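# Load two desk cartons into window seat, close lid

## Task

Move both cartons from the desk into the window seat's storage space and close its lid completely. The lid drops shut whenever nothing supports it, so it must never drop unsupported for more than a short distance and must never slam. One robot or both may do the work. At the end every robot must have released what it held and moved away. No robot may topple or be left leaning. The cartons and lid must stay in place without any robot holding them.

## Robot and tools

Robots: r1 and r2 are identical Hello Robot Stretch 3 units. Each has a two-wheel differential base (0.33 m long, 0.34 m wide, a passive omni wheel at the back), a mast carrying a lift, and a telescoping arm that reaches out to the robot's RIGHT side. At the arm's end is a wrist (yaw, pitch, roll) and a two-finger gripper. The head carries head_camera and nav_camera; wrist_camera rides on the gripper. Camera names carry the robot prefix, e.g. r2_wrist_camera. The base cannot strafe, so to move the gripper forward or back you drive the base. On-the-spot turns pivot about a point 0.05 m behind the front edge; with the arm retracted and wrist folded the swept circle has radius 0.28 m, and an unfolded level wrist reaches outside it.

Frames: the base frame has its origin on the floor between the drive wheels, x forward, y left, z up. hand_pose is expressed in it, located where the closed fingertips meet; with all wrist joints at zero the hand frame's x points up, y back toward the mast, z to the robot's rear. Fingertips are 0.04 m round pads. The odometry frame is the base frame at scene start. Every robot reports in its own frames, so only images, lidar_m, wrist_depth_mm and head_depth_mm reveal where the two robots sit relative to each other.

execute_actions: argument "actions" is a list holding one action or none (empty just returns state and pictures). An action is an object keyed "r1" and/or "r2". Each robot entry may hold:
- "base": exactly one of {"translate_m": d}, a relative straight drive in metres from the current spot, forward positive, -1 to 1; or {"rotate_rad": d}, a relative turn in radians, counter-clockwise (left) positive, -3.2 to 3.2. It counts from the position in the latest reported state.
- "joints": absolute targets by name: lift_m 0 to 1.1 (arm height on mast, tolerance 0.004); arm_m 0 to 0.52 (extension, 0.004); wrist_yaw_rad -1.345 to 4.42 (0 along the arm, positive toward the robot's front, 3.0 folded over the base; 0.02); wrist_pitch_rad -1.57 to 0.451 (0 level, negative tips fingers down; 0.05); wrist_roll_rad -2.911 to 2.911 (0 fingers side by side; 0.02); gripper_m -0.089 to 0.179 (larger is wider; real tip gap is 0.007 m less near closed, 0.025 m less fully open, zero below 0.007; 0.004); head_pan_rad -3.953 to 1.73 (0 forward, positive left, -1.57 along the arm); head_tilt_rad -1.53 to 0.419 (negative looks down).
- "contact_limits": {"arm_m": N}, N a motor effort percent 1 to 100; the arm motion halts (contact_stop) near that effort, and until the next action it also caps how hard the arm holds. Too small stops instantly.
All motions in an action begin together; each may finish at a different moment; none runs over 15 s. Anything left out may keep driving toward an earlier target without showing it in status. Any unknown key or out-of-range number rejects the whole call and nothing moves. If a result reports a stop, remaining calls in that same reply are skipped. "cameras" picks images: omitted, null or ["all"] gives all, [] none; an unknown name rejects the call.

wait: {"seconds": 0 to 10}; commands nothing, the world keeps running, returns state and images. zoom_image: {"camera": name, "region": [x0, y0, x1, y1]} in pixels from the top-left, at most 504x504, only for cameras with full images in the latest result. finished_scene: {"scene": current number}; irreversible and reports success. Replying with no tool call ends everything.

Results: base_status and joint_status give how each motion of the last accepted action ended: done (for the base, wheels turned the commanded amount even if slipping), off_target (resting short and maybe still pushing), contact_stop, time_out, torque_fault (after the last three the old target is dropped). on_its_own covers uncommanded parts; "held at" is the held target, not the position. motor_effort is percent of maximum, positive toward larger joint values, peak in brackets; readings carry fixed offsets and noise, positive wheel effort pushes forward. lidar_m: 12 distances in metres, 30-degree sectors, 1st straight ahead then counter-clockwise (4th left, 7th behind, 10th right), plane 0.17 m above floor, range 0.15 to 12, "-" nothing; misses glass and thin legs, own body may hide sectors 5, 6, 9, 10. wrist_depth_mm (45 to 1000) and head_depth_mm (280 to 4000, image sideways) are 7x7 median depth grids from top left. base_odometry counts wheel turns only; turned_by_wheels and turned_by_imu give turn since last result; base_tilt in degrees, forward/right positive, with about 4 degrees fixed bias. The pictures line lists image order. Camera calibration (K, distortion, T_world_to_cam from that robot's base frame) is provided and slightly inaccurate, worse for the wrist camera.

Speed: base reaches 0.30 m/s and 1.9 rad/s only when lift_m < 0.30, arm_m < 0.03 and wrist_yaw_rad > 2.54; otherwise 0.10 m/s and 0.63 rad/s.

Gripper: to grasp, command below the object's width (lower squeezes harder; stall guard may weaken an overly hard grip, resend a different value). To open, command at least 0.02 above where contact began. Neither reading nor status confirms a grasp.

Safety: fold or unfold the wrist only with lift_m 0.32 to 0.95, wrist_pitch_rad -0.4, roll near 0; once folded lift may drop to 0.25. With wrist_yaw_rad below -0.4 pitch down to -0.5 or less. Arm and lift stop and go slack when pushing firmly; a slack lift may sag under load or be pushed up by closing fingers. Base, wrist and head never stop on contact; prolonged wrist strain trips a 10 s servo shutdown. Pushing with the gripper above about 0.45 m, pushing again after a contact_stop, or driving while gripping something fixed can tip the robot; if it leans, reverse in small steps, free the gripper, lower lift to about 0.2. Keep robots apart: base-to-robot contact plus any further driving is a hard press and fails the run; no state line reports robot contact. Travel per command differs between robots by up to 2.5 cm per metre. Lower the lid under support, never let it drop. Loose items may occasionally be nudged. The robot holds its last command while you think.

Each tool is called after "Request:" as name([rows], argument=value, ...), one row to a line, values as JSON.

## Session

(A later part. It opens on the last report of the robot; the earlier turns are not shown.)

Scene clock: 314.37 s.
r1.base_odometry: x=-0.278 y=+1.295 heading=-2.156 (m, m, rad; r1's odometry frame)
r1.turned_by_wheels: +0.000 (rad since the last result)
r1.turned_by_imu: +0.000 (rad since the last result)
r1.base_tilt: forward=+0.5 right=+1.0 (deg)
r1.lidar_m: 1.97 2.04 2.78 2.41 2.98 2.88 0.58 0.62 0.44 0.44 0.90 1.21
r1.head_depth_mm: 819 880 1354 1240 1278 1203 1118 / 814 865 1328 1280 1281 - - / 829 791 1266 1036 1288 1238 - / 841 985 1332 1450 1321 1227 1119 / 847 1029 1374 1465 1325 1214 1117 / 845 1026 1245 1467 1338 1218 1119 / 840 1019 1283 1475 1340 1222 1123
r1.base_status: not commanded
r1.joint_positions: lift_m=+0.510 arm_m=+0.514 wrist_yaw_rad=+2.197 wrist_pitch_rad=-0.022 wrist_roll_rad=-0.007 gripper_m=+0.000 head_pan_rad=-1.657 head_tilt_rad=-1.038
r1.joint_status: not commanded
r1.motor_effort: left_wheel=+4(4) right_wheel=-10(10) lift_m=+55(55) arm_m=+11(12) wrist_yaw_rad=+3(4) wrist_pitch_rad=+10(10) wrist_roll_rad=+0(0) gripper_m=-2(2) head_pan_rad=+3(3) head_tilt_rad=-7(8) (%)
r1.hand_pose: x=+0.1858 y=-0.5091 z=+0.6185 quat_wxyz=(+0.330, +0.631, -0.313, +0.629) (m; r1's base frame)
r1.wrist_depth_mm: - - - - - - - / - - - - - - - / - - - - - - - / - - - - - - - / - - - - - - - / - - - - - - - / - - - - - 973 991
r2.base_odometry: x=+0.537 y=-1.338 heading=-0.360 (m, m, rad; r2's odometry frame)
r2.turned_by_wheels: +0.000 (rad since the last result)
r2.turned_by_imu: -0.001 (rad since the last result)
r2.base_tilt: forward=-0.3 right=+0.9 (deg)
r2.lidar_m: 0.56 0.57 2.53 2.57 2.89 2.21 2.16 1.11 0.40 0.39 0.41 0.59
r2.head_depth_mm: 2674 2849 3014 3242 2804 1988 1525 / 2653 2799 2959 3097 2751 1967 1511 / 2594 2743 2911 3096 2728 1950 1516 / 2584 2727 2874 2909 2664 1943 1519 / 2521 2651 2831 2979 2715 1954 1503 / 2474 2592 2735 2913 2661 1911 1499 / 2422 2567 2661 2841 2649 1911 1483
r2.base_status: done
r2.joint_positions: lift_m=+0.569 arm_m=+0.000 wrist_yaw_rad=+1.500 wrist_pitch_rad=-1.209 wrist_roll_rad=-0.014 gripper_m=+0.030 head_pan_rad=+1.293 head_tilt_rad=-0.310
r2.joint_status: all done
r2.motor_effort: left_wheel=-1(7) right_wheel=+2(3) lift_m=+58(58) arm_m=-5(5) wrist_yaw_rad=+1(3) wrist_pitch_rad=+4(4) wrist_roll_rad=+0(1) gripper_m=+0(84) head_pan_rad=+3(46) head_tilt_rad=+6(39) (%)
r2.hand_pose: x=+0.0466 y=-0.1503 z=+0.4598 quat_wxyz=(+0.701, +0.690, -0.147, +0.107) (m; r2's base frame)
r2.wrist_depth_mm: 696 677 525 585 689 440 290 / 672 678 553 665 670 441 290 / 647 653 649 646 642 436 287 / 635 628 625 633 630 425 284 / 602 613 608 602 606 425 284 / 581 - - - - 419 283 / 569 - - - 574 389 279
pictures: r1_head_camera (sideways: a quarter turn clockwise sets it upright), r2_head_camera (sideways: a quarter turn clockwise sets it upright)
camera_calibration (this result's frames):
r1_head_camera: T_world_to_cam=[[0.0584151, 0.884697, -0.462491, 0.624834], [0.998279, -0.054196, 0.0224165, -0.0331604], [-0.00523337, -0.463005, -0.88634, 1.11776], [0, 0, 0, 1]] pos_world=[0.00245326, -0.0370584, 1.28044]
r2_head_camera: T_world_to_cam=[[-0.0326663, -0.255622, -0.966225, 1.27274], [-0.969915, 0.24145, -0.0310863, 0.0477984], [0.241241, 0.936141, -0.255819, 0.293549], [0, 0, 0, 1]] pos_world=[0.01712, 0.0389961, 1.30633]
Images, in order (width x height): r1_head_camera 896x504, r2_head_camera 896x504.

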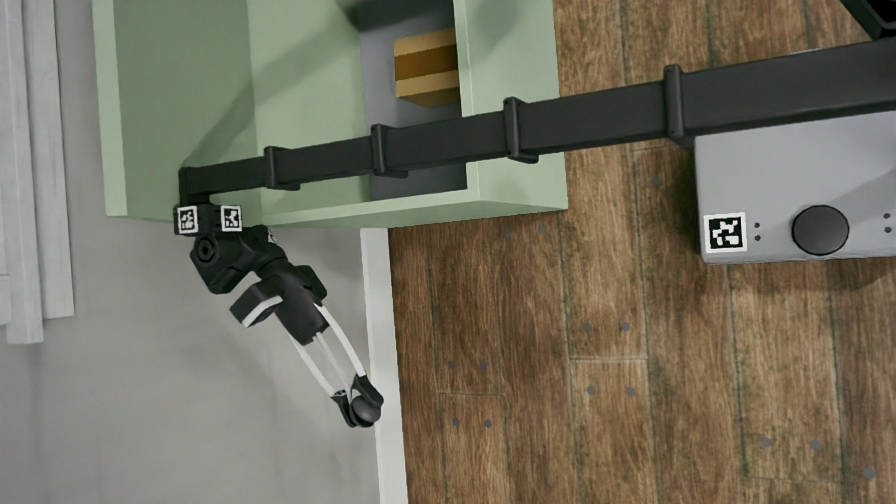

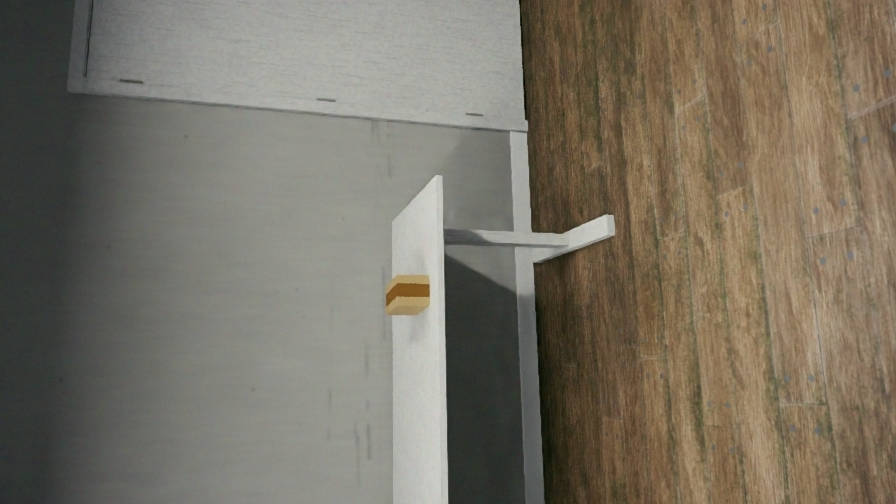

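Request:
execute_actions([
  {"r2":{"base":{"rotate_rad":1.33},"joints":{"lift_m":0.29,"wrist_pitch_rad":-0.4,"wrist_yaw_rad":2.8,"head_pan_rad":0,"head_tilt_rad":-0.6}}},
], cameras=[])

Request:
execute_actions([
  {"r2":{"base":{"translate_m":0.9}}},
], cameras=[])

Request:
execute_actions([
  {"r2":{"base":{"translate_m":0.78},"joints":{"lift_m":0.7}}},
], cameras=["r2_head_camera"])

Scene clock: 327.60 s.
r1.base_odometry: x=-0.278 y=+1.295 heading=-2.156 (m, m, rad; r1's odometry frame)
r1.turned_by_wheels: +0.000 (rad since the last result)
r1.turned_by_imu: +0.000 (rad since the last result)
r1.base_tilt: forward=+0.7 right=+1.1 (deg)
r1.lidar_m: 1.98 2.04 2.78 2.41 2.97 2.87 0.58 0.61 0.44 0.43 0.90 1.21
r1.head_depth_mm: 820 879 1350 1243 1280 1197 1118 / 814 863 1338 1281 1281 - - / 830 789 1266 1037 1287 1236 - / 844 989 1340 1465 1324 1230 1118 / 850 1033 1369 1463 1326 1217 1120 / 847 1025 1254 1475 1340 1216 1119 / 839 1017 1279 1472 1343 1217 1120
r1.base_status: not commanded
r1.joint_positions: lift_m=+0.510 arm_m=+0.514 wrist_yaw_rad=+2.197 wrist_pitch_rad=-0.022 wrist_roll_rad=-0.007 gripper_m=+0.000 head_pan_rad=-1.657 head_tilt_rad=-1.038
r1.joint_status: not commanded
r1.motor_effort: left_wheel=+4(4) right_wheel=-10(9) lift_m=+55(55) arm_m=+12(11) wrist_yaw_rad=+2(2) wrist_pitch_rad=+10(10) wrist_roll_rad=+0(0) gripper_m=-1(3) head_pan_rad=+3(4) head_tilt_rad=-8(8) (%)
r1.hand_pose: x=+0.1858 y=-0.5091 z=+0.6185 quat_wxyz=(+0.330, +0.631, -0.313, +0.629) (m; r1's base frame)
r1.wrist_depth_mm: - - - - - - - / - - - - - - - / - - - - - - - / - - - - - - - / - - - - - - - / - - - - - - - / - - - - - - 976
r2.base_odometry: x=+0.537 y=-1.338 heading=+0.970 (m, m, rad; r2's odometry frame)
r2.turned_by_wheels: +1.330 (rad since the last result)
r2.turned_by_imu: +1.344 (rad since the last result)
r2.base_tilt: forward=-0.4 right=+0.8 (deg)
r2.lidar_m: 2.52 2.57 2.40 2.16 1.47 0.92 0.39 0.39 0.48 0.59 0.56 3.19
r2.head_depth_mm: 2535 2819 3049 2392 1850 1478 1239 / 2533 2794 3095 2390 1821 1472 1234 / 2512 2648 3014 2382 1815 1472 1232 / 2476 2527 2966 2369 1824 1466 1231 / 2438 2572 2926 2332 1800 1451 1224 / 2383 2551 2890 2344 1805 1456 1224 / 2377 2498 2834 2332 1799 1457 1224
r2.base_status: done
r2.joint_positions: lift_m=+0.291 arm_m=+0.000 wrist_yaw_rad=+2.798 wrist_pitch_rad=-0.423 wrist_roll_rad=-0.014 gripper_m=+0.030 head_pan_rad=+0.007 head_tilt_rad=-0.592
r2.joint_status: all done
r2.motor_effort: left_wheel=-2(6) right_wheel=+2(7) lift_m=+15(49) arm_m=-5(5) wrist_yaw_rad=+2(4) wrist_pitch_rad=+10(10) wrist_roll_rad=-1(1) gripper_m=+0(0) head_pan_rad=-3(45) head_tilt_rad=-3(25) (%)
r2.hand_pose: x=+0.0541 y=+0.0655 z=+0.3023 quat_wxyz=(+0.264, +0.702, +0.030, +0.661) (m; r2's base frame)
r2.wrist_depth_mm: - - - - - - - / - - - - - - - / - 951 953 974 - - - / - 730 742 744 749 744 756 / 571 600 592 596 607 598 606 / 492 - 508 496 522 509 501 / 432 - - 426 433 437 437
pictures: none
No camera images: the call's "cameras" was empty. Leave "cameras" out to get every camera's image.

Scene clock: 332.37 s.
r1.base_odometry: x=-0.278 y=+1.295 heading=-2.156 (m, m, rad; r1's odometry frame)
r1.turned_by_wheels: +0.000 (rad since the last result)
r1.turned_by_imu: +0.000 (rad since the last result)
r1.base_tilt: forward=+0.8 right=+1.0 (deg)
r1.lidar_m: 1.98 2.05 2.78 2.41 0.98 2.88 2.76 0.61 0.44 0.43 0.90 1.22
r1.head_depth_mm: 818 883 1349 1241 1282 1202 1120 / 816 867 1331 1281 1276 - - / 828 792 1261 1041 1287 1238 - / 841 987 1338 1464 1319 1226 1113 / 847 1034 1369 1462 1332 1209 1118 / 845 1023 1251 1480 1335 1221 1115 / 838 1016 1283 1476 1339 1218 1124
r1.base_status: not commanded
r1.joint_positions: lift_m=+0.510 arm_m=+0.514 wrist_yaw_rad=+2.197 wrist_pitch_rad=-0.022 wrist_roll_rad=-0.007 gripper_m=+0.000 head_pan_rad=-1.657 head_tilt_rad=-1.038
r1.joint_status: not commanded
r1.motor_effort: left_wheel=+4(3) right_wheel=-10(9) lift_m=+55(55) arm_m=+12(11) wrist_yaw_rad=+1(2) wrist_pitch_rad=+10(10) wrist_roll_rad=+0(0) gripper_m=-2(1) head_pan_rad=+3(3) head_tilt_rad=-8(8) (%)
r1.hand_pose: x=+0.1858 y=-0.5091 z=+0.6185 quat_wxyz=(+0.330, +0.631, -0.313, +0.629) (m; r1's base frame)
r1.wrist_depth_mm: - - - - - - - / - - - - - - - / - - - - - - - / - - - - - - - / - - - - - - - / - - - - - - - / - - - - - - 990
r2.base_odometry: x=+1.046 y=-0.596 heading=+0.970 (m, m, rad; r2's odometry frame)
r2.turned_by_wheels: +0.000 (rad since the last result)
r2.turned_by_imu: +0.006 (rad since the last result)
r2.base_tilt: forward=-0.3 right=+0.8 (deg)
r2.lidar_m: 1.62 1.79 2.51 2.31 2.33 1.91 1.28 0.79 2.11 2.45 2.46 2.26
r2.head_depth_mm: 1782 1966 2179 2358 1829 1476 1237 / 1757 1942 2092 2337 1834 1471 1230 / 1735 1918 1545 2252 1806 1471 1232 / 1716 1894 1377 2271 1822 1463 1229 / 1683 1849 1439 2255 1805 1463 1228 / 1689 1826 1520 2231 1796 1471 1215 / 1655 1803 1505 2164 1803 1455 1222
r2.base_status: done
r2.joint_positions: lift_m=+0.291 arm_m=+0.000 wrist_yaw_rad=+2.799 wrist_pitch_rad=-0.422 wrist_roll_rad=-0.014 gripper_m=+0.030 head_pan_rad=+0.007 head_tilt_rad=-0.593
r2.joint_status: not commanded
r2.motor_effort: left_wheel=-2(9) right_wheel=+1(9) lift_m=+16(16) arm_m=-5(5) wrist_yaw_rad=+2(2) wrist_pitch_rad=+10(10) wrist_roll_rad=+0(1) gripper_m=+0(0) head_pan_rad=-4(4) head_tilt_rad=-2(4) (%)
r2.hand_pose: x=+0.0539 y=+0.0656 z=+0.3024 quat_wxyz=(+0.264, +0.702, +0.030, +0.661) (m; r2's base frame)
r2.wrist_depth_mm: - - - - - - - / - - - - - - - / - 952 970 966 - - - / - 742 727 738 732 753 746 / 573 596 592 590 604 607 600 / 488 - 512 496 519 506 507 / 435 - - 430 429 432 433
pictures: none
No camera images: the call's "cameras" was empty. Leave "cameras" out to get every camera's image.

Scene clock: 341.53 s.
r1.base_odometry: x=-0.278 y=+1.295 heading=-2.156 (m, m, rad; r1's odometry frame)
r1.turned_by_wheels: +0.000 (rad since the last result)
r1.turned_by_imu: +0.000 (rad since the last result)
r1.base_tilt: forward=+0.5 right=+1.1 (deg)
r1.lidar_m: 1.98 2.04 2.77 1.61 1.61 2.88 2.76 0.61 0.44 0.43 0.90 1.22
r1.head_depth_mm: 819 881 1358 1244 1287 1203 1117 / 814 863 1331 1281 1274 - - / 827 792 1262 1039 1283 1239 - / 842 990 1337 1461 1325 1227 1117 / 849 1032 1373 1467 1331 1213 1120 / 844 1026 1249 1471 1333 1219 1127 / 838 1015 1283 1475 1342 1223 1124
r1.base_status: not commanded
r1.joint_positions: lift_m=+0.510 arm_m=+0.514 wrist_yaw_rad=+2.197 wrist_pitch_rad=-0.022 wrist_roll_rad=-0.007 gripper_m=+0.000 head_pan_rad=-1.657 head_tilt_rad=-1.038
r1.joint_status: not commanded
r1.motor_effort: left_wheel=+4(4) right_wheel=-10(10) lift_m=+55(55) arm_m=+12(11) wrist_yaw_rad=+1(1) wrist_pitch_rad=+11(10) wrist_roll_rad=+0(0) gripper_m=-2(2) head_pan_rad=+3(3) head_tilt_rad=-8(8) (%)
r1.hand_pose: x=+0.1858 y=-0.5091 z=+0.6185 quat_wxyz=(+0.330, +0.631, -0.313, +0.629) (m; r1's base frame)
r1.wrist_depth_mm: - - - - - - - / - - - - - - - / - - - - - - - / - - - - - - - / - - - - - - - / - - - - - - - / - - - - - - 978
r2.base_odometry: x=+1.487 y=+0.048 heading=+0.970 (m, m, rad; r2's odometry frame)
r2.turned_by_wheels: +0.000 (rad since the last result)
r2.turned_by_imu: +0.006 (rad since the last result)
r2.base_tilt: forward=-0.3 right=+0.8 (deg)
r2.lidar_m: 0.85 1.28 1.26 2.45 2.47 2.74 2.05 1.49 2.56 2.31 2.17 1.41
r2.head_depth_mm: 1098 1208 1358 1537 817 1364 1244 / 1082 1198 1333 1074 812 1362 1236 / 1072 1181 1299 1064 809 1279 1203 / 1060 1165 1288 1060 758 711 1230 / 1043 1152 1279 839 711 707 1223 / 1030 1135 1260 1047 777 707 1226 / 1020 1116 1244 1041 801 686 1223
r2.base_status: done
r2.joint_positions: lift_m=+0.699 arm_m=+0.000 wrist_yaw_rad=+2.799 wrist_pitch_rad=-0.422 wrist_roll_rad=-0.014 gripper_m=+0.030 head_pan_rad=+0.007 head_tilt_rad=-0.594
r2.joint_status: all done
r2.motor_effort: left_wheel=-2(9) right_wheel=+2(10) lift_m=+57(59) arm_m=-5(5) wrist_yaw_rad=+2(2) wrist_pitch_rad=+10(10) wrist_roll_rad=+0(1) gripper_m=-1(0) head_pan_rad=-4(3) head_tilt_rad=-3(3) (%)
r2.hand_pose: x=+0.0539 y=+0.0656 z=+0.7111 quat_wxyz=(+0.264, +0.702, +0.030, +0.661) (m; r2's base frame)
r2.wrist_depth_mm: - - - - 744 775 805 / - - - - - 528 402 / - - - - - - - / - - - - - - - / - - - - - - - / 949 - - 980 - - - / 835 806 834 832 832 848 839
pictures: r2_head_camera (sideways: a quarter turn clockwise sets it upright)
camera_calibration (this result's frames):
r2_head_camera: T_world_to_cam=[[-0.514873, -0.0422909, -0.856223, 1.13213], [-0.0481428, 0.998633, -0.0203751, 0.0282212], [0.855913, 0.0307303, -0.516205, 0.62865], [0, 0, 0, 1]] pos_world=[0.0461927, 0.000377583, 1.29444]
Images, in order (width x height): r2_head_camera 896x504.

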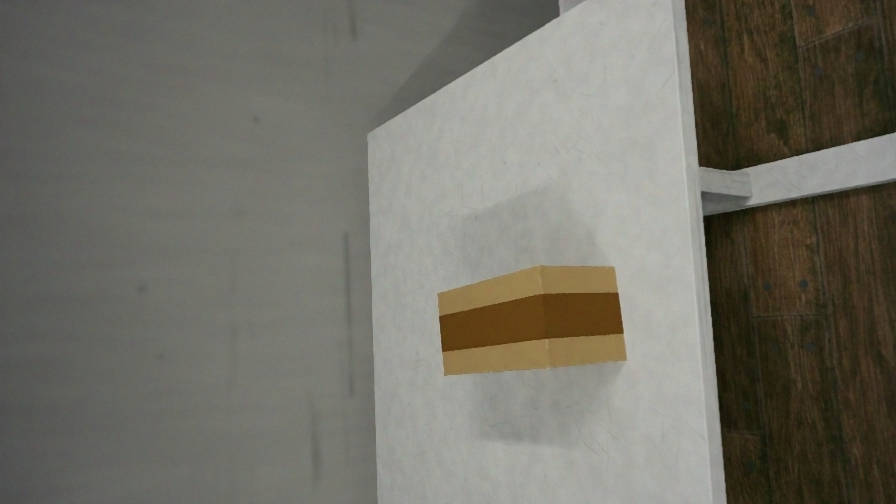

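Request:
execute_actions([
  {"r2":{"base":{"rotate_rad":1.717},"joints":{"lift_m":1.0,"wrist_yaw_rad":0.08,"wrist_pitch_rad":-1.2,"arm_m":0.1,"head_pan_rad":-1.57,"head_tilt_rad":-0.8}}},
], cameras=[])

Request:
execute_actions([
  {"r2":{"joints":{"arm_m":0.45,"gripper_m":0.179}}},
], cameras=["r2_wrist_camera","r1_head_camera"])

Scene clock: 354.87 s.
r1.base_odometry: x=-0.278 y=+1.295 heading=-2.156 (m, m, rad; r1's odometry frame)
r1.turned_by_wheels: +0.000 (rad since the last result)
r1.turned_by_imu: +0.000 (rad since the last result)
r1.base_tilt: forward=+0.6 right=+1.2 (deg)
r1.lidar_m: 1.98 2.05 2.77 1.47 2.97 2.87 2.76 0.61 0.44 0.43 0.90 1.22
r1.head_depth_mm: 822 881 1353 1241 1277 1205 1120 / 815 864 1335 1282 1280 - - / 830 792 1264 1039 1284 1237 - / 840 988 1333 1463 1326 1226 1112 / 849 1032 1376 1466 1333 1216 1122 / 844 1026 1252 1471 1336 1221 1119 / 837 1018 1284 1473 1344 1224 1124
r1.base_status: not commanded
r1.joint_positions: lift_m=+0.510 arm_m=+0.514 wrist_yaw_rad=+2.197 wrist_pitch_rad=-0.022 wrist_roll_rad=-0.007 gripper_m=+0.000 head_pan_rad=-1.657 head_tilt_rad=-1.038
r1.joint_status: not commanded
r1.motor_effort: left_wheel=+4(4) right_wheel=-10(10) lift_m=+55(55) arm_m=+12(11) wrist_yaw_rad=+3(2) wrist_pitch_rad=+10(10) wrist_roll_rad=+0(0) gripper_m=-2(2) head_pan_rad=+3(3) head_tilt_rad=-8(8) (%)
r1.hand_pose: x=+0.1858 y=-0.5091 z=+0.6185 quat_wxyz=(+0.330, +0.631, -0.313, +0.629) (m; r1's base frame)
r1.wrist_depth_mm: - - - - - - - / - - - - - - - / - - - - - - - / - - - - - - - / - - - - - - - / - - - - - - - / - - - - - - 961
r2.base_odometry: x=+1.487 y=+0.048 heading=+2.687 (m, m, rad; r2's odometry frame)
r2.turned_by_wheels: +1.717 (rad since the last result)
r2.turned_by_imu: +1.735 (rad since the last result)
r2.base_tilt: forward=-0.3 right=+0.9 (deg)
r2.lidar_m: 2.45 2.53 2.60 1.49 2.56 2.41 2.32 1.84 0.85 0.90 1.32 1.25
r2.head_depth_mm: 1054 - - - 1421 1304 1144 / 1076 1178 - - 1388 1281 1142 / 1078 1181 - - 1434 1308 1139 / 1086 1210 1069 745 1423 1299 1137 / 1085 1204 1023 810 1419 1297 1135 / 1086 1214 1019 809 1442 1298 1131 / 1085 1222 1015 807 1432 1295 1128
r2.base_status: done
r2.joint_positions: lift_m=+0.999 arm_m=+0.100 wrist_yaw_rad=+0.082 wrist_pitch_rad=-1.199 wrist_roll_rad=-0.014 gripper_m=+0.030 head_pan_rad=-1.563 head_tilt_rad=-0.790
r2.joint_status: all done
r2.motor_effort: left_wheel=-2(7) right_wheel=+2(8) lift_m=+58(60) arm_m=+4(6) wrist_yaw_rad=-1(4) wrist_pitch_rad=+0(8) wrist_roll_rad=+0(0) gripper_m=-1(0) head_pan_rad=-4(46) head_tilt_rad=-5(23) (%)
r2.hand_pose: x=-0.0159 y=-0.3150 z=+0.8905 quat_wxyz=(+0.604, +0.425, -0.562, -0.372) (m; r2's base frame)
r2.wrist_depth_mm: 380 379 381 370 375 376 375 / 373 367 363 362 360 361 360 / - - - - - 360 354 / - - - - - - - / - - - - - - - / - - - - - - - / 977 950 936 - 950 952 953
pictures: none
No camera images: the call's "cameras" was empty. Leave "cameras" out to get every camera's image.

Scene clock: 358.67 s.
r1.base_odometry: x=-0.278 y=+1.295 heading=-2.156 (m, m, rad; r1's odometry frame)
r1.turned_by_wheels: +0.000 (rad since the last result)
r1.turned_by_imu: +0.000 (rad since the last result)
r1.base_tilt: forward=+0.6 right=+1.0 (deg)
r1.lidar_m: 1.97 2.05 2.77 1.48 2.97 2.88 2.76 0.61 0.44 0.43 0.90 1.22
r1.head_depth_mm: 819 881 1350 1242 1276 1198 1117 / 813 862 1329 1279 1274 - - / 827 792 1269 1037 1283 1236 - / 841 986 1339 1466 1323 1227 1115 / 847 1033 1370 1463 1331 1216 1120 / 846 1027 1254 1473 1332 1214 1122 / 839 1015 1282 1477 1336 1225 1121
r1.base_status: not commanded
r1.joint_positions: lift_m=+0.510 arm_m=+0.514 wrist_yaw_rad=+2.197 wrist_pitch_rad=-0.022 wrist_roll_rad=-0.007 gripper_m=+0.000 head_pan_rad=-1.657 head_tilt_rad=-1.038
r1.joint_status: not commanded
r1.motor_effort: left_wheel=+4(4) right_wheel=-10(10) lift_m=+55(55) arm_m=+11(12) wrist_yaw_rad=+3(4) wrist_pitch_rad=+11(11) wrist_roll_rad=+0(0) gripper_m=-2(3) head_pan_rad=+3(4) head_tilt_rad=-8(8) (%)
r1.hand_pose: x=+0.1858 y=-0.5091 z=+0.6185 quat_wxyz=(+0.330, +0.631, -0.313, +0.629) (m; r1's base frame)
r1.wrist_depth_mm: - - - - - - - / - - - - - - - / - - - - - - - / - - - - - - - / - - - - - - - / - - - - - - - / - - - - - 980 -
r2.base_odometry: x=+1.487 y=+0.048 heading=+2.687 (m, m, rad; r2's odometry frame)
r2.turned_by_wheels: +0.000 (rad since the last result)
r2.turned_by_imu: +0.000 (rad since the last result)
r2.base_tilt: forward=-0.4 right=+0.9 (deg)
r2.lidar_m: 2.45 2.53 2.60 1.48 2.57 2.43 2.32 1.84 0.85 0.90 1.32 1.25
r2.head_depth_mm: - 1221 1034 820 1433 1306 1141 / - 1219 1031 816 1351 1278 1139 / - - 1029 768 1429 1308 1138 / 1082 1216 812 746 1415 1303 1132 / 1082 1212 1005 814 1402 1304 1137 / 1085 1217 1020 808 1451 1299 1136 / 1088 1214 1020 805 1449 1293 1130
r2.base_status: not commanded
r2.joint_positions: lift_m=+0.999 arm_m=+0.450 wrist_yaw_rad=+0.080 wrist_pitch_rad=-1.200 wrist_roll_rad=-0.014 gripper_m=+0.179 head_pan_rad=-1.563 head_tilt_rad=-0.790
r2.joint_status: all done
r2.motor_effort: left_wheel=-2(2) right_wheel=+2(2) lift_m=+58(57) arm_m=+4(6) wrist_yaw_rad=+0(1) wrist_pitch_rad=+0(0) wrist_roll_rad=+0(0) gripper_m=+1(87) head_pan_rad=-3(4) head_tilt_rad=-5(5) (%)
r2.hand_pose: x=-0.0160 y=-0.6649 z=+0.8905 quat_wxyz=(+0.603, +0.425, -0.563, -0.373) (m; r2's base frame)
r2.wrist_depth_mm: 378 374 376 376 378 377 373 / 363 362 364 363 362 359 366 / 351 349 229 226 350 347 352 / 340 337 222 219 336 338 335 / 330 329 214 211 327 327 325 / 321 318 207 205 317 317 317 / 306 308 200 198 306 305 301
pictures: r1_head_camera (sideways: a quarter turn clockwise sets it upright), r2_wrist_camera
camera_calibration (this result's frames):
r1_head_camera: T_world_to_cam=[[0.0584151, 0.884697, -0.462491, 0.624834], [0.998279, -0.054196, 0.0224165, -0.0331604], [-0.00523337, -0.463005, -0.88634, 1.11776], [0, 0, 0, 1]] pos_world=[0.00245326, -0.0370584, 1.28044]
r2_wrist_camera: T_world_to_cam=[[-0.992217, -0.124227, 0.00849927, -0.105335], [-0.123533, 0.973517, -0.192366, 0.85069], [0.0156228, -0.191919, -0.981286, 0.910475], [0, 0, 0, 1]] pos_world=[-0.0136508, -0.66651, 1.05798]
Images, in order (width x height): r1_head_camera 896x504, r2_wrist_camera 644x364.

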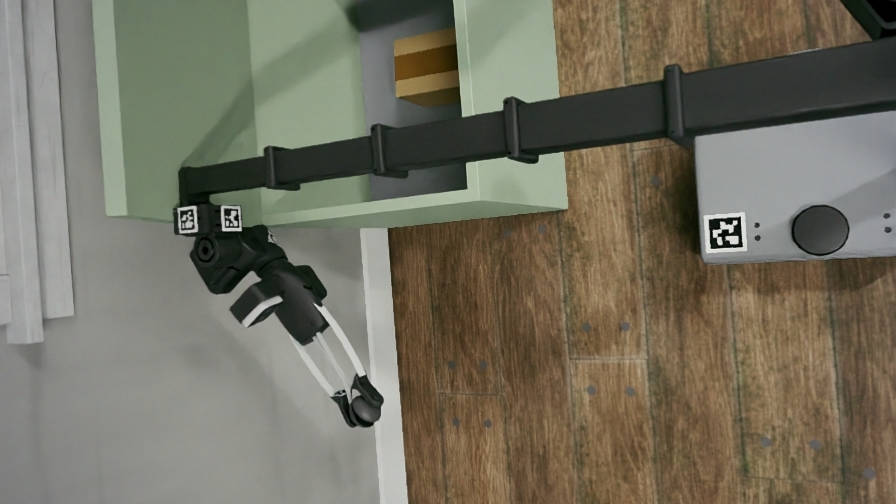

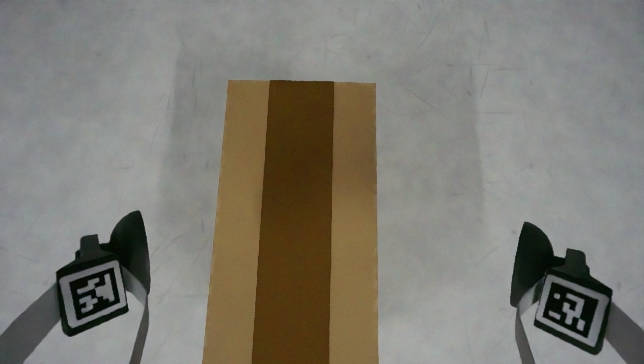

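Request:
execute_actions([
  {"r2":{"base":{"translate_m":0.023},"joints":{"arm_m":0.458,"lift_m":0.98}}},
], cameras=[])

Request:
execute_actions([
  {"r2":{"joints":{"lift_m":0.915}}},
], cameras=["r2_wrist_camera"])

Request:
execute_actions([
  {"r2":{"joints":{"gripper_m":0.068}}},
], cameras=[])

Request:
execute_actions([
  {"r2":{"joints":{"lift_m":0.95}}},
], cameras=["r2_wrist_camera"])

Scene clock: 368.47 s.
r1.base_odometry: x=-0.278 y=+1.295 heading=-2.156 (m, m, rad; r1's odometry frame)
r1.turned_by_wheels: +0.000 (rad since the last result)
r1.turned_by_imu: +0.000 (rad since the last result)
r1.base_tilt: forward=+0.5 right=+1.0 (deg)
r1.lidar_m: 1.97 2.04 2.77 1.48 2.98 2.87 2.77 0.62 0.44 0.43 0.90 1.22
r1.head_depth_mm: 821 881 1357 1243 1279 1201 1118 / 815 864 1333 1285 1283 - - / 829 793 1264 1036 1286 1237 - / 841 987 1331 1457 1324 1227 1122 / 848 1034 1372 1466 1332 1216 1118 / 845 1025 1255 1467 1338 1219 1120 / 837 1011 1288 1472 1336 1223 1126
r1.base_status: not commanded
r1.joint_positions: lift_m=+0.510 arm_m=+0.514 wrist_yaw_rad=+2.197 wrist_pitch_rad=-0.022 wrist_roll_rad=-0.007 gripper_m=+0.000 head_pan_rad=-1.657 head_tilt_rad=-1.038
r1.joint_status: not commanded
r1.motor_effort: left_wheel=+4(4) right_wheel=-9(10) lift_m=+55(55) arm_m=+12(12) wrist_yaw_rad=+3(3) wrist_pitch_rad=+11(10) wrist_roll_rad=+0(0) gripper_m=-1(2) head_pan_rad=+2(3) head_tilt_rad=-8(8) (%)
r1.hand_pose: x=+0.1858 y=-0.5091 z=+0.6185 quat_wxyz=(+0.330, +0.631, -0.313, +0.629) (m; r1's base frame)
r1.wrist_depth_mm: - - - - - - - / - - - - - - - / - - - - - - - / - - - - - - - / - - - - - - - / - - - - - - - / - - - - - 996 988
r2.base_odometry: x=+1.466 y=+0.058 heading=+2.687 (m, m, rad; r2's odometry frame)
r2.turned_by_wheels: +0.000 (rad since the last result)
r2.turned_by_imu: +0.000 (rad since the last result)
r2.base_tilt: forward=-0.4 right=+0.9 (deg)
r2.lidar_m: 2.43 2.50 2.61 1.49 1.66 2.44 2.34 1.84 0.85 1.28 1.32 1.24
r2.head_depth_mm: - 1225 1035 819 1426 1309 1135 / - 1228 1030 816 1337 1277 1138 / - 1238 957 748 1423 1302 1140 / 1087 1206 985 748 1419 1302 1142 / 1084 1209 1022 811 1420 1301 1134 / 1087 1219 1020 809 1435 1293 1135 / 1088 1215 1021 803 1439 1293 1124
r2.base_status: done
r2.joint_positions: lift_m=+0.981 arm_m=+0.458 wrist_yaw_rad=+0.080 wrist_pitch_rad=-1.200 wrist_roll_rad=-0.014 gripper_m=+0.179 head_pan_rad=-1.563 head_tilt_rad=-0.790
r2.joint_status: all done
r2.motor_effort: left_wheel=-1(4) right_wheel=+2(8) lift_m=+15(54) arm_m=+4(4) wrist_yaw_rad=+1(1) wrist_pitch_rad=+0(0) wrist_roll_rad=+0(0) gripper_m=+0(1) head_pan_rad=-3(3) head_tilt_rad=-5(5) (%)
r2.hand_pose: x=-0.0160 y=-0.6728 z=+0.8718 quat_wxyz=(+0.603, +0.425, -0.563, -0.373) (m; r2's base frame)
r2.wrist_depth_mm: 357 356 354 358 353 354 354 / 340 340 342 340 341 341 341 / 331 332 326 207 210 329 329 / 322 321 318 199 202 316 321 / 309 311 304 194 196 308 305 / 301 298 297 187 189 299 301 / 288 291 286 181 184 290 287
pictures: none
No camera images: the call's "cameras" was empty. Leave "cameras" out to get every camera's image.

Scene clock: 369.90 s.
r1.base_odometry: x=-0.278 y=+1.295 heading=-2.156 (m, m, rad; r1's odometry frame)
r1.turned_by_wheels: +0.000 (rad since the last result)
r1.turned_by_imu: +0.000 (rad since the last result)
r1.base_tilt: forward=+0.6 right=+1.1 (deg)
r1.lidar_m: 1.98 2.04 2.77 1.48 2.97 2.88 2.76 0.62 0.44 0.44 0.90 1.22
r1.head_depth_mm: 818 879 1356 1238 1275 1200 1120 / 813 865 1342 1279 1283 - - / 827 792 1264 1038 1281 1238 - / 841 989 1338 1452 1322 1230 1115 / 849 1032 1373 1467 1328 1211 1119 / 846 1025 1254 1478 1332 1218 1117 / 839 1012 1282 1479 1336 1221 1126
r1.base_status: not commanded
r1.joint_positions: lift_m=+0.510 arm_m=+0.514 wrist_yaw_rad=+2.197 wrist_pitch_rad=-0.022 wrist_roll_rad=-0.007 gripper_m=+0.000 head_pan_rad=-1.657 head_tilt_rad=-1.038
r1.joint_status: not commanded
r1.motor_effort: left_wheel=+4(3) right_wheel=-10(10) lift_m=+54(55) arm_m=+12(11) wrist_yaw_rad=+3(2) wrist_pitch_rad=+10(10) wrist_roll_rad=+0(0) gripper_m=-3(4) head_pan_rad=+3(3) head_tilt_rad=-8(7) (%)
r1.hand_pose: x=+0.1858 y=-0.5091 z=+0.6185 quat_wxyz=(+0.330, +0.631, -0.313, +0.629) (m; r1's base frame)
r1.wrist_depth_mm: - - - - - - - / - - - - - - - / - - - - - - - / - - - - - - - / - - - - - - - / - - - - - - - / - - - - - - -
r2.base_odometry: x=+1.466 y=+0.058 heading=+2.687 (m, m, rad; r2's odometry frame)
r2.turned_by_wheels: +0.000 (rad since the last result)
r2.turned_by_imu: +0.000 (rad since the last result)
r2.base_tilt: forward=-0.3 right=+0.9 (deg)
r2.lidar_m: 2.42 2.50 2.60 1.49 1.65 2.44 2.34 1.84 0.85 1.28 1.32 1.24
r2.head_depth_mm: 1075 1173 - 797 1423 1311 1144 / 1065 - 1029 815 1347 1278 1136 / 1061 - 925 748 1417 1309 1139 / 1082 1207 952 747 1416 1308 1133 / 1087 1200 1020 809 1420 1293 1134 / 1087 1209 1016 811 1444 1293 1129 / 1090 1214 1012 809 1440 1281 1128
r2.base_status: not commanded
r2.joint_positions: lift_m=+0.916 arm_m=+0.458 wrist_yaw_rad=+0.080 wrist_pitch_rad=-1.200 wrist_roll_rad=-0.014 gripper_m=+0.179 head_pan_rad=-1.563 head_tilt_rad=-0.790
r2.joint_status: all done
r2.motor_effort: left_wheel=-1(2) right_wheel=+2(2) lift_m=+15(16) arm_m=+3(4) wrist_yaw_rad=+0(0) wrist_pitch_rad=+0(0) wrist_roll_rad=+0(0) gripper_m=+0(0) head_pan_rad=-4(3) head_tilt_rad=-5(5) (%)
r2.hand_pose: x=-0.0160 y=-0.6728 z=+0.8069 quat_wxyz=(+0.603, +0.425, -0.563, -0.373) (m; r2's base frame)
r2.wrist_depth_mm: 283 282 278 149 150 282 281 / 274 272 145 144 144 273 271 / 264 264 140 138 139 263 261 / 255 254 135 134 134 252 253 / 247 249 130 129 130 246 246 / - 238 126 126 126 235 239 / 230 231 122 122 122 229 226
pictures: r2_wrist_camera
camera_calibration (this result's frames):
r2_wrist_camera: T_world_to_cam=[[-0.992217, -0.124228, 0.00849239, -0.105611], [-0.123536, 0.973547, -0.192214, 0.842254], [0.0156106, -0.191767, -0.981316, 0.827037], [0, 0, 0, 1]] pos_world=[-0.0136518, -0.674495, 0.974375]
Images, in order (width x height): r2_wrist_camera 644x364.

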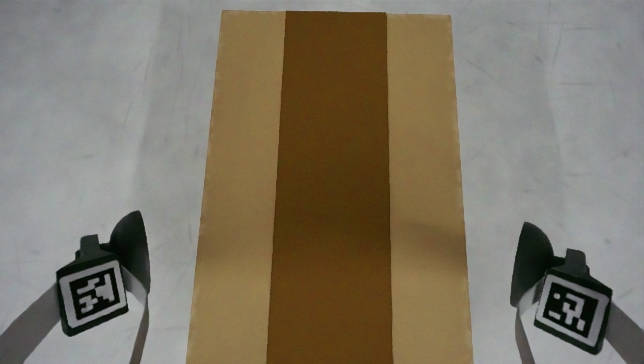

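Scene clock: 371.50 s.
r1.base_odometry: x=-0.278 y=+1.295 heading=-2.156 (m, m, rad; r1's odometry frame)
r1.turned_by_wheels: +0.000 (rad since the last result)
r1.turned_by_imu: +0.000 (rad since the last result)
r1.base_tilt: forward=+0.6 right=+0.9 (deg)
r1.lidar_m: 1.98 2.05 2.77 1.48 2.97 2.87 2.76 0.61 0.44 0.43 0.90 1.22
r1.head_depth_mm: 821 881 1355 1242 1283 1201 1119 / 814 863 1340 1284 1283 - - / 827 792 1264 1038 1285 1236 - / 843 987 1339 1457 1323 1225 1119 / 847 1032 1373 1471 1332 1217 1119 / 844 1024 1253 1479 1327 1221 1123 / 838 1013 1282 1475 1330 1220 1126
r1.base_status: not commanded
r1.joint_positions: lift_m=+0.510 arm_m=+0.514 wrist_yaw_rad=+2.197 wrist_pitch_rad=-0.022 wrist_roll_rad=-0.007 gripper_m=+0.000 head_pan_rad=-1.657 head_tilt_rad=-1.038
r1.joint_status: not commanded
r1.motor_effort: left_wheel=+4(3) right_wheel=-10(9) lift_m=+55(55) arm_m=+12(11) wrist_yaw_rad=+3(2) wrist_pitch_rad=+9(10) wrist_roll_rad=+0(0) gripper_m=-4(4) head_pan_rad=+3(4) head_tilt_rad=-8(8) (%)
r1.hand_pose: x=+0.1858 y=-0.5091 z=+0.6185 quat_wxyz=(+0.330, +0.631, -0.313, +0.629) (m; r1's base frame)
r1.wrist_depth_mm: - - - - - - - / - - - - - - - / - - - - - - - / - - - - - - - / - - - - - - - / - - - - - - - / - - - - - - -
r2.base_odometry: x=+1.466 y=+0.058 heading=+2.687 (m, m, rad; r2's odometry frame)
r2.turned_by_wheels: +0.000 (rad since the last result)
r2.turned_by_imu: +0.000 (rad since the last result)
r2.base_tilt: forward=-0.3 right=+0.9 (deg)
r2.lidar_m: 2.43 2.51 2.60 1.49 1.65 2.44 2.34 1.84 0.86 1.28 1.32 1.24
r2.head_depth_mm: 1074 1178 - 793 1435 1309 1140 / 1054 - 1031 818 1338 1278 1145 / 1063 - 819 748 1419 1305 1134 / 1084 1211 987 748 1424 1305 1131 / 1086 1208 1018 814 1421 1299 1130 / 1088 1214 1016 810 1451 1299 1135 / 1091 1214 1013 805 1443 1295 1123
r2.base_status: not commanded
r2.joint_positions: lift_m=+0.916 arm_m=+0.458 wrist_yaw_rad=+0.080 wrist_pitch_rad=-1.200 wrist_roll_rad=-0.014 gripper_m=+0.069 head_pan_rad=-1.563 head_tilt_rad=-0.790
r2.joint_status: all done
r2.motor_effort: left_wheel=-2(2) right_wheel=+1(2) lift_m=+17(17) arm_m=+3(4) wrist_yaw_rad=+1(0) wrist_pitch_rad=+0(0) wrist_roll_rad=-1(1) gripper_m=-20(96) head_pan_rad=-3(3) head_tilt_rad=-5(4) (%)
r2.hand_pose: x=-0.0160 y=-0.6729 z=+0.8068 quat_wxyz=(+0.603, +0.425, -0.563, -0.373) (m; r2's base frame)
r2.wrist_depth_mm: 282 283 277 148 149 282 282 / 274 271 145 144 144 273 272 / 262 264 140 138 139 261 262 / 254 255 135 134 134 253 252 / 245 247 130 129 130 246 244 / 238 240 126 125 125 - 237 / 233 232 122 122 122 229 231
pictures: none
No camera images: the call's "cameras" was empty. Leave "cameras" out to get every camera's image.

Scene clock: 372.63 s.
r1.base_odometry: x=-0.278 y=+1.295 heading=-2.156 (m, m, rad; r1's odometry frame)
r1.turned_by_wheels: +0.000 (rad since the last result)
r1.turned_by_imu: +0.000 (rad since the last result)
r1.base_tilt: forward=+0.6 right=+1.0 (deg)
r1.lidar_m: 1.98 2.05 2.77 1.48 2.97 2.87 2.76 0.61 0.44 0.43 0.90 1.22
r1.head_depth_mm: 819 883 1358 1240 1280 1201 1117 / 813 863 1334 1280 1279 - - / 828 792 1265 1038 1285 1237 - / 840 988 1334 1457 1325 1226 1114 / 851 1030 1377 1468 1329 1214 1115 / 846 1024 1254 1472 1334 1218 1120 / 838 1015 1283 1478 1340 1222 1119
r1.base_status: not commanded
r1.joint_positions: lift_m=+0.510 arm_m=+0.514 wrist_yaw_rad=+2.197 wrist_pitch_rad=-0.022 wrist_roll_rad=-0.007 gripper_m=+0.000 head_pan_rad=-1.657 head_tilt_rad=-1.038
r1.joint_status: not commanded
r1.motor_effort: left_wheel=+4(4) right_wheel=-10(10) lift_m=+55(55) arm_m=+11(11) wrist_yaw_rad=+3(3) wrist_pitch_rad=+10(10) wrist_roll_rad=+0(0) gripper_m=-2(2) head_pan_rad=+3(4) head_tilt_rad=-8(8) (%)
r1.hand_pose: x=+0.1858 y=-0.5091 z=+0.6185 quat_wxyz=(+0.330, +0.631, -0.313, +0.629) (m; r1's base frame)
r1.wrist_depth_mm: - - - - - - - / - - - - - - - / - - - - - - - / - - - - - - - / - - - - - - - / - - - - - - - / - - - - - - 982
r2.base_odometry: x=+1.466 y=+0.058 heading=+2.687 (m, m, rad; r2's odometry frame)
r2.turned_by_wheels: +0.000 (rad since the last result)
r2.turned_by_imu: +0.000 (rad since the last result)
r2.base_tilt: forward=-0.3 right=+0.9 (deg)
r2.lidar_m: 2.43 2.50 2.60 1.49 1.65 2.45 2.34 1.83 0.85 1.28 1.32 1.24
r2.head_depth_mm: 1058 - 996 817 1423 1317 1137 / 1038 1244 1029 818 1346 1273 1141 / 1037 - 729 744 1427 1301 1138 / 1082 1208 771 748 1429 1298 1128 / 1079 1214 1023 811 1417 1301 1134 / 1085 1210 1016 807 1445 1289 1135 / 1088 1213 1020 807 1433 1299 1131
r2.base_status: not commanded
r2.joint_positions: lift_m=+0.949 arm_m=+0.458 wrist_yaw_rad=+0.080 wrist_pitch_rad=-1.215 wrist_roll_rad=-0.014 gripper_m=+0.069 head_pan_rad=-1.563 head_tilt_rad=-0.790
r2.joint_status: all done
r2.motor_effort: left_wheel=-1(2) right_wheel=+2(2) lift_m=+62(64) arm_m=+3(3) wrist_yaw_rad=+1(0) wrist_pitch_rad=+7(8) wrist_roll_rad=+0(0) gripper_m=-20(20) head_pan_rad=-3(3) head_tilt_rad=-4(4) (%)
r2.hand_pose: x=-0.0163 y=-0.6692 z=+0.8393 quat_wxyz=(+0.600, +0.429, -0.559, -0.377) (m; r2's base frame)
r2.wrist_depth_mm: 315 313 309 150 151 314 314 / 305 302 147 145 146 304 302 / 294 294 141 140 140 293 292 / 284 285 136 135 135 283 284 / 276 280 131 130 131 279 277 / 269 270 126 126 126 - 267 / 263 260 122 122 122 258 260
pictures: r2_wrist_camera
camera_calibration (this result's frames):
r2_wrist_camera: T_world_to_cam=[[-0.992208, -0.124346, 0.00782901, -0.105252], [-0.123753, 0.976289, -0.17761, 0.834495], [0.0144418, -0.177195, -0.98407, 0.87159], [0, 0, 0, 1]] pos_world=[-0.0137478, -0.673354, 1.00674]
Images, in order (width x height): r2_wrist_camera 644x364.

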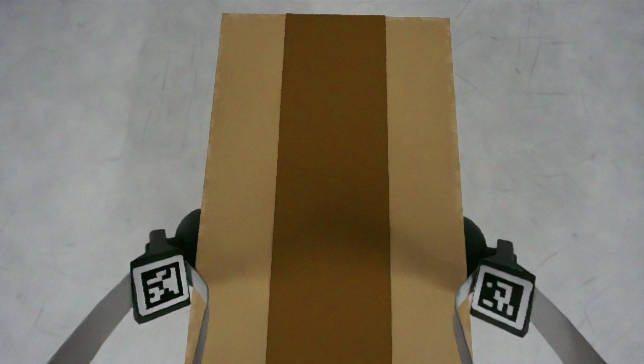

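Request:
execute_actions([
  {"r2":{"base":{"rotate_rad":1.42},"joints":{"arm_m":0.15,"wrist_yaw_rad":0,"head_pan_rad":0,"head_tilt_rad":-0.9}}},
], cameras=[])

Request:
execute_actions([
  {"r2":{"base":{"translate_m":1.0},"joints":{"arm_m":0.05,"lift_m":0.66}}},
], cameras=["r2_head_camera"])

Scene clock: 385.40 s.
r1.base_odometry: x=-0.278 y=+1.295 heading=-2.156 (m, m, rad; r1's odometry frame)
r1.turned_by_wheels: +0.000 (rad since the last result)
r1.turned_by_imu: +0.000 (rad since the last result)
r1.base_tilt: forward=+0.6 right=+1.1 (deg)
r1.lidar_m: 1.97 2.04 2.77 1.61 2.97 2.88 2.77 0.61 0.44 0.43 0.90 1.22
r1.head_depth_mm: 819 881 1356 1237 1284 1201 1119 / 813 866 1341 1272 1280 - - / 826 790 1264 1035 1282 1241 - / 840 992 1331 1457 1324 1232 1118 / 852 1029 1379 1461 1331 1219 1119 / 846 1022 1255 1473 1333 1217 1122 / 838 1013 1278 1479 1338 1220 1123
r1.base_status: not commanded
r1.joint_positions: lift_m=+0.510 arm_m=+0.514 wrist_yaw_rad=+2.197 wrist_pitch_rad=-0.022 wrist_roll_rad=-0.007 gripper_m=+0.000 head_pan_rad=-1.657 head_tilt_rad=-1.038
r1.joint_status: not commanded
r1.motor_effort: left_wheel=+3(4) right_wheel=-10(10) lift_m=+55(55) arm_m=+12(12) wrist_yaw_rad=+1(2) wrist_pitch_rad=+10(10) wrist_roll_rad=+0(0) gripper_m=-1(2) head_pan_rad=+3(3) head_tilt_rad=-8(8) (%)
r1.hand_pose: x=+0.1858 y=-0.5091 z=+0.6185 quat_wxyz=(+0.330, +0.631, -0.313, +0.629) (m; r1's base frame)
r1.wrist_depth_mm: - - - - - - - / - - - - - - - / - - - - - - - / - - - - - - - / - - - - - - - / - - - - - - - / - - - - - 995 975
r2.base_odometry: x=+1.466 y=+0.058 heading=-2.176 (m, m, rad; r2's odometry frame)
r2.turned_by_wheels: +1.420 (rad since the last result)
r2.turned_by_imu: +1.436 (rad since the last result)
r2.base_tilt: forward=-0.3 right=+0.9 (deg)
r2.lidar_m: 2.05 1.49 2.59 2.34 2.20 1.42 0.85 1.28 1.24 2.43 2.44 2.77
r2.head_depth_mm: 2317 2494 2028 1691 1433 1251 1115 / 2290 2486 2019 1673 1441 1250 1111 / 2258 2410 2016 1678 1436 1256 1102 / 2158 2183 2005 1667 1443 1253 1101 / 2123 2060 2010 1669 1431 1252 1112 / 2038 2024 1835 1664 1429 1240 1104 / 1452 2251 1809 1661 1413 1249 1104
r2.base_status: done
r2.joint_positions: lift_m=+0.949 arm_m=+0.150 wrist_yaw_rad=+0.001 wrist_pitch_rad=-1.215 wrist_roll_rad=-0.014 gripper_m=+0.069 head_pan_rad=-0.007 head_tilt_rad=-0.889
r2.joint_status: all done
r2.motor_effort: left_wheel=-1(9) right_wheel=+2(10) lift_m=+62(62) arm_m=-5(5) wrist_yaw_rad=+0(2) wrist_pitch_rad=+7(7) wrist_roll_rad=-1(0) gripper_m=-19(21) head_pan_rad=+4(46) head_tilt_rad=-5(17) (%)
r2.hand_pose: x=-0.0216 y=-0.3619 z=+0.8392 quat_wxyz=(+0.585, +0.407, -0.576, -0.401) (m; r2's base frame)
r2.wrist_depth_mm: - - - 151 151 - - / - - 146 145 145 - - / - - 141 140 140 - - / - - 136 135 135 - - / 987 964 130 130 130 978 974 / 939 947 126 126 126 - 933 / 918 928 122 122 122 896 912
pictures: none
No camera images: the call's "cameras" was empty. Leave "cameras" out to get every camera's image.

Scene clock: 396.53 s.
r1.base_odometry: x=-0.278 y=+1.295 heading=-2.156 (m, m, rad; r1's odometry frame)
r1.turned_by_wheels: +0.000 (rad since the last result)
r1.turned_by_imu: +0.000 (rad since the last result)
r1.base_tilt: forward=+0.6 right=+1.1 (deg)
r1.lidar_m: 1.98 2.05 2.77 2.41 0.78 2.88 2.77 0.61 0.44 0.43 0.90 1.22
r1.head_depth_mm: 819 882 1355 1238 1285 1203 1119 / 814 865 1331 1279 1287 - - / 828 792 1258 1042 1288 1242 - / 843 987 1335 1454 1323 1225 1119 / 851 1033 1372 1471 1331 1216 1115 / 844 1020 1250 1469 1331 1219 1122 / 838 1017 1283 1474 1336 1222 1121
r1.base_status: not commanded
r1.joint_positions: lift_m=+0.510 arm_m=+0.514 wrist_yaw_rad=+2.197 wrist_pitch_rad=-0.022 wrist_roll_rad=-0.007 gripper_m=+0.000 head_pan_rad=-1.657 head_tilt_rad=-1.038
r1.joint_status: not commanded
r1.motor_effort: left_wheel=+3(4) right_wheel=-10(10) lift_m=+55(55) arm_m=+11(11) wrist_yaw_rad=+1(1) wrist_pitch_rad=+10(10) wrist_roll_rad=+0(0) gripper_m=-3(3) head_pan_rad=+3(3) head_tilt_rad=-7(8) (%)
r1.hand_pose: x=+0.1858 y=-0.5091 z=+0.6185 quat_wxyz=(+0.330, +0.631, -0.313, +0.629) (m; r1's base frame)
r1.wrist_depth_mm: - - - - - - - / - - - - - - - / - - - - - - - / - - - - - - - / - - - - - - - / - - - - - - - / - - - - - - 976
r2.base_odometry: x=+0.897 y=-0.764 heading=-2.176 (m, m, rad; r2's odometry frame)
r2.turned_by_wheels: +0.000 (rad since the last result)
r2.turned_by_imu: +0.006 (rad since the last result)
r2.base_tilt: forward=-0.4 right=+0.9 (deg)
r2.lidar_m: 1.06 1.07 0.65 2.52 2.53 2.50 1.85 1.96 2.49 2.25 2.26 1.66
r2.head_depth_mm: 1378 1624 1892 1668 1440 1257 1111 / 1366 1599 1867 1675 1428 1252 1110 / 1353 1572 1855 1674 1433 1249 1109 / 1261 1509 1688 1598 1428 1252 1106 / 1226 1393 1681 1543 1423 1249 1107 / 1216 1371 1641 1514 1423 1243 1101 / 1220 1347 1633 1469 1248 1178 1099
r2.base_status: done
r2.joint_positions: lift_m=+0.661 arm_m=+0.050 wrist_yaw_rad=+0.001 wrist_pitch_rad=-1.215 wrist_roll_rad=-0.014 gripper_m=+0.069 head_pan_rad=-0.007 head_tilt_rad=-0.889
r2.joint_status: all done
r2.motor_effort: left_wheel=-2(4) right_wheel=+1(7) lift_m=+20(57) arm_m=-5(5) wrist_yaw_rad=+0(1) wrist_pitch_rad=+7(7) wrist_roll_rad=+0(0) gripper_m=-21(20) head_pan_rad=+3(3) head_tilt_rad=-6(6) (%)
r2.hand_pose: x=-0.0216 y=-0.2618 z=+0.5506 quat_wxyz=(+0.585, +0.407, -0.576, -0.401) (m; r2's base frame)
r2.wrist_depth_mm: 785 788 776 151 152 797 786 / 759 760 147 145 145 757 753 / 745 745 141 139 140 725 738 / 716 715 136 134 135 711 718 / 693 698 131 130 130 694 684 / 662 689 126 125 126 - 676 / 661 653 122 122 122 653 651
pictures: r2_head_camera (sideways: a quarter turn clockwise sets it upright)
camera_calibration (this result's frames):
r2_head_camera: T_world_to_cam=[[-0.742316, -0.0335154, -0.669211, 0.889755], [-0.0383426, 0.999236, -0.00751248, 0.0114103], [0.668951, 0.0200826, -0.743035, 0.924854], [0, 0, 0, 1]] pos_world=[0.042235, -0.00015465, 1.28272]
Images, in order (width x height): r2_head_camera 896x504.

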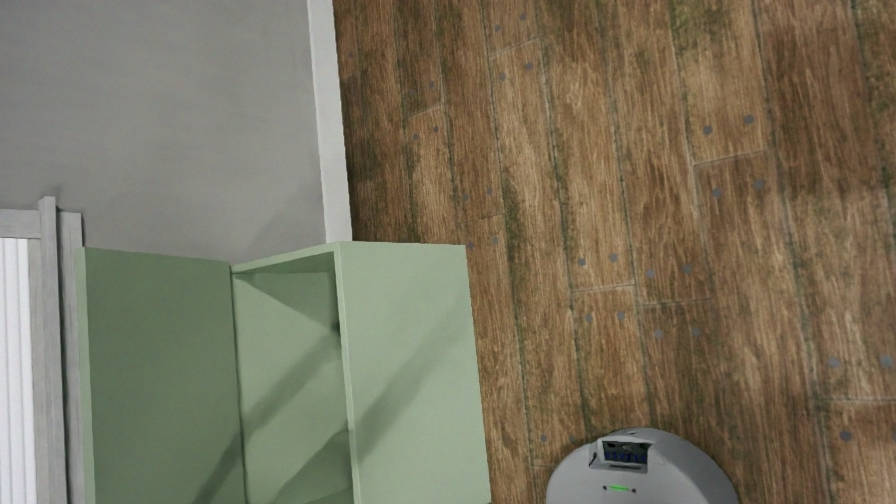

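Request:
execute_actions([
  {"r2":{"base":{"translate_m":0.65}}},
], cameras=[])

Request:
execute_actions([
  {"r2":{"base":{"rotate_rad":1.74},"joints":{"arm_m":0.2,"head_pan_rad":-1.4,"head_tilt_rad":-1.0}}},
], cameras=["r2_head_camera","r2_wrist_camera"])

Scene clock: 421.77 s.
r1.base_odometry: x=-0.278 y=+1.295 heading=-2.156 (m, m, rad; r1's odometry frame)
r1.turned_by_wheels: +0.000 (rad since the last result)
r1.turned_by_imu: +0.000 (rad since the last result)
r1.base_tilt: forward=+0.7 right=+1.1 (deg)
r1.lidar_m: 1.97 2.04 2.77 2.41 2.97 2.87 0.48 0.61 0.44 0.43 0.90 1.22
r1.head_depth_mm: 818 880 1352 1243 1281 1201 1120 / 813 865 1334 1274 1280 - - / 828 792 1262 1037 1287 1238 - / 838 990 1336 1457 1327 1224 1116 / 848 1030 1376 1463 1328 1211 1117 / 844 1022 1252 1467 1335 1217 1122 / 839 1013 1284 1479 1339 1221 1123
r1.base_status: not commanded
r1.joint_positions: lift_m=+0.510 arm_m=+0.514 wrist_yaw_rad=+2.197 wrist_pitch_rad=-0.022 wrist_roll_rad=-0.007 gripper_m=+0.000 head_pan_rad=-1.657 head_tilt_rad=-1.038
r1.joint_status: not commanded
r1.motor_effort: left_wheel=+4(4) right_wheel=-10(10) lift_m=+55(55) arm_m=+11(11) wrist_yaw_rad=+3(2) wrist_pitch_rad=+10(10) wrist_roll_rad=+0(0) gripper_m=-1(2) head_pan_rad=+4(3) head_tilt_rad=-8(8) (%)
r1.hand_pose: x=+0.1858 y=-0.5091 z=+0.6185 quat_wxyz=(+0.330, +0.631, -0.313, +0.629) (m; r1's base frame)
r1.wrist_depth_mm: - - - - - - - / - - - - - - - / - - - - - - - / - - - - - - - / - - - - - - - / - - - - - - - / - - - - - 986 968
r2.base_odometry: x=+0.527 y=-1.299 heading=-2.176 (m, m, rad; r2's odometry frame)
r2.turned_by_wheels: +0.000 (rad since the last result)
r2.turned_by_imu: +0.004 (rad since the last result)
r2.base_tilt: forward=-0.4 right=+0.9 (deg)
r2.lidar_m: 0.42 0.42 0.52 0.61 2.64 3.20 2.50 2.53 2.37 2.13 1.51 0.95
r2.head_depth_mm: 775 908 1097 1369 1443 1254 1112 / 769 898 1071 1340 1428 1247 1111 / 750 865 1048 1300 1431 1246 1111 / 737 849 977 1239 1368 1182 1109 / 731 838 831 1214 1362 1061 1109 / 720 830 814 1188 1352 1019 1107 / 711 820 832 1157 1324 1031 1101
r2.base_status: done
r2.joint_positions: lift_m=+0.661 arm_m=+0.050 wrist_yaw_rad=+0.001 wrist_pitch_rad=-1.215 wrist_roll_rad=-0.014 gripper_m=+0.069 head_pan_rad=-0.007 head_tilt_rad=-0.889
r2.joint_status: not commanded
r2.motor_effort: left_wheel=-2(5) right_wheel=+1(7) lift_m=+20(20) arm_m=-5(4) wrist_yaw_rad=+0(0) wrist_pitch_rad=+7(7) wrist_roll_rad=-1(0) gripper_m=-20(20) head_pan_rad=+4(4) head_tilt_rad=-5(6) (%)
r2.hand_pose: x=-0.0216 y=-0.2618 z=+0.5506 quat_wxyz=(+0.585, +0.407, -0.576, -0.401) (m; r2's base frame)
r2.wrist_depth_mm: 788 780 775 150 151 776 783 / 755 760 146 145 146 764 748 / 748 744 141 140 140 728 742 / 706 713 136 135 135 718 719 / 678 692 131 130 130 692 693 / 671 683 126 125 126 - 678 / 654 651 122 121 122 654 660
pictures: none
No camera images: the call's "cameras" was empty. Leave "cameras" out to get every camera's image.

Scene clock: 425.47 s.
r1.base_odometry: x=-0.278 y=+1.295 heading=-2.156 (m, m, rad; r1's odometry frame)
r1.turned_by_wheels: +0.000 (rad since the last result)
r1.turned_by_imu: +0.000 (rad since the last result)
r1.base_tilt: forward=+0.5 right=+1.2 (deg)
r1.lidar_m: 1.98 2.04 2.78 2.41 2.97 2.88 0.60 0.62 0.44 0.43 0.90 1.22
r1.head_depth_mm: 820 884 1352 1241 1281 1199 1118 / 814 863 1331 1279 1281 - - / 828 793 1267 1040 1281 1238 - / 840 986 1334 1450 1325 1228 1118 / 849 1033 1378 1464 1330 1215 1118 / 846 1023 1256 1471 1337 1220 1120 / 839 1016 1279 1480 1336 1221 1127
r1.base_status: not commanded
r1.joint_positions: lift_m=+0.510 arm_m=+0.514 wrist_yaw_rad=+2.197 wrist_pitch_rad=-0.022 wrist_roll_rad=-0.007 gripper_m=+0.000 head_pan_rad=-1.657 head_tilt_rad=-1.038
r1.joint_status: not commanded
r1.motor_effort: left_wheel=+4(4) right_wheel=-10(10) lift_m=+55(55) arm_m=+11(12) wrist_yaw_rad=+3(3) wrist_pitch_rad=+10(10) wrist_roll_rad=+0(0) gripper_m=-2(3) head_pan_rad=+3(3) head_tilt_rad=-7(8) (%)
r1.hand_pose: x=+0.1858 y=-0.5091 z=+0.6185 quat_wxyz=(+0.330, +0.631, -0.313, +0.629) (m; r1's base frame)
r1.wrist_depth_mm: - - - - - - - / - - - - - - - / - - - - - - - / - - - - - - - / - - - - - - - / - - - - - - - / - - - - - 996 987
r2.base_odometry: x=+0.527 y=-1.299 heading=-0.436 (m, m, rad; r2's odometry frame)
r2.turned_by_wheels: +1.740 (rad since the last result)
r2.turned_by_imu: +1.758 (rad since the last result)
r2.base_tilt: forward=-0.3 right=+0.9 (deg)
r2.lidar_m: 0.57 0.58 3.02 2.51 2.53 2.22 2.14 1.24 0.89 0.42 0.44 0.59
r2.head_depth_mm: 736 842 1043 1189 - - - / 752 841 892 1213 1325 1208 1117 / 769 821 936 1277 743 1194 1131 / 785 866 991 1390 1079 1213 1113 / 805 841 1063 1403 1123 1212 1093 / 823 845 1134 1413 1134 1203 1091 / 846 876 1190 1216 1166 1204 1063
r2.base_status: done
r2.joint_positions: lift_m=+0.661 arm_m=+0.200 wrist_yaw_rad=+0.000 wrist_pitch_rad=-1.216 wrist_roll_rad=-0.014 gripper_m=+0.069 head_pan_rad=-1.393 head_tilt_rad=-0.988
r2.joint_status: all done
r2.motor_effort: left_wheel=-1(7) right_wheel=+2(7) lift_m=+20(20) arm_m=+4(5) wrist_yaw_rad=+1(1) wrist_pitch_rad=+7(7) wrist_roll_rad=+0(0) gripper_m=-20(21) head_pan_rad=-4(47) head_tilt_rad=-6(22) (%)
r2.hand_pose: x=-0.0216 y=-0.4111 z=+0.5506 quat_wxyz=(+0.585, +0.407, -0.576, -0.401) (m; r2's base frame)
r2.wrist_depth_mm: 614 650 591 151 151 645 638 / 632 695 147 145 145 755 750 / 644 558 141 140 140 736 738 / 645 657 136 135 135 713 703 / 682 294 130 130 130 693 694 / 671 675 126 126 126 - 677 / 663 655 122 121 122 640 661
pictures: r2_head_camera (sideways: a quarter turn clockwise sets it upright), r2_wrist_camera
camera_calibration (this result's frames):
r2_head_camera: T_world_to_cam=[[-0.180263, 0.784889, -0.592836, 0.786814], [0.975115, 0.221678, -0.0030114, -0.000632376], [0.129055, -0.578626, -0.805317, 1.00913], [0, 0, 0, 1]] pos_world=[0.0122169, -0.0335105, 1.27912]
r2_wrist_camera: T_world_to_cam=[[-0.998963, -0.0448526, 0.00780069, -0.0436284], [-0.0455252, 0.983204, -0.176742, 0.534685], [0.000257676, -0.176914, -0.984226, 0.633226], [0, 0, 0, 1]] pos_world=[-0.0194047, -0.415635, 0.718079]
Images, in order (width x height): r2_head_camera 896x504, r2_wrist_camera 644x364.

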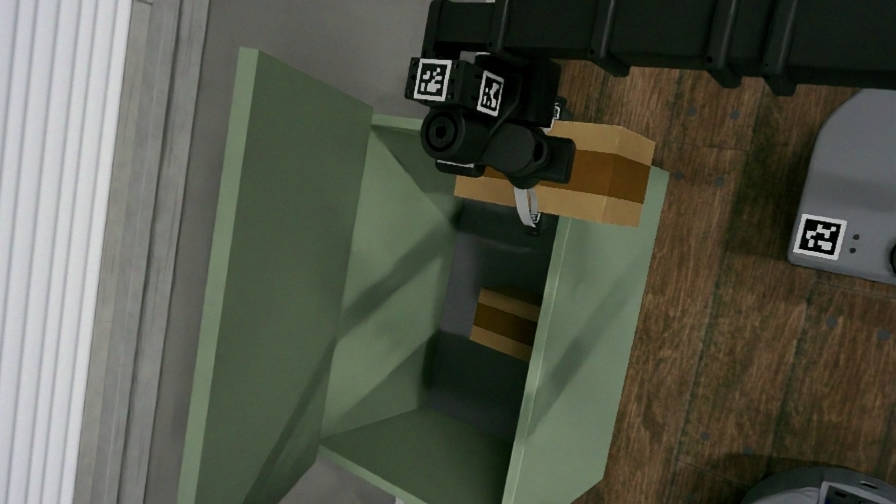

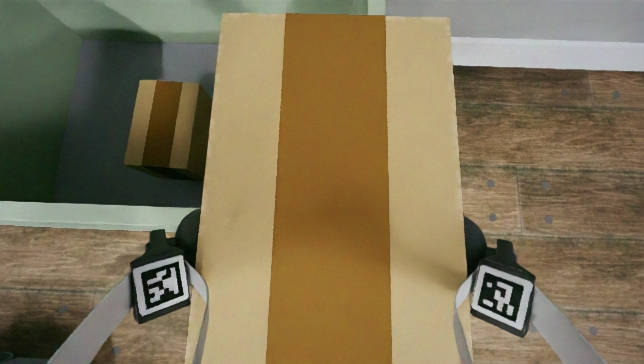

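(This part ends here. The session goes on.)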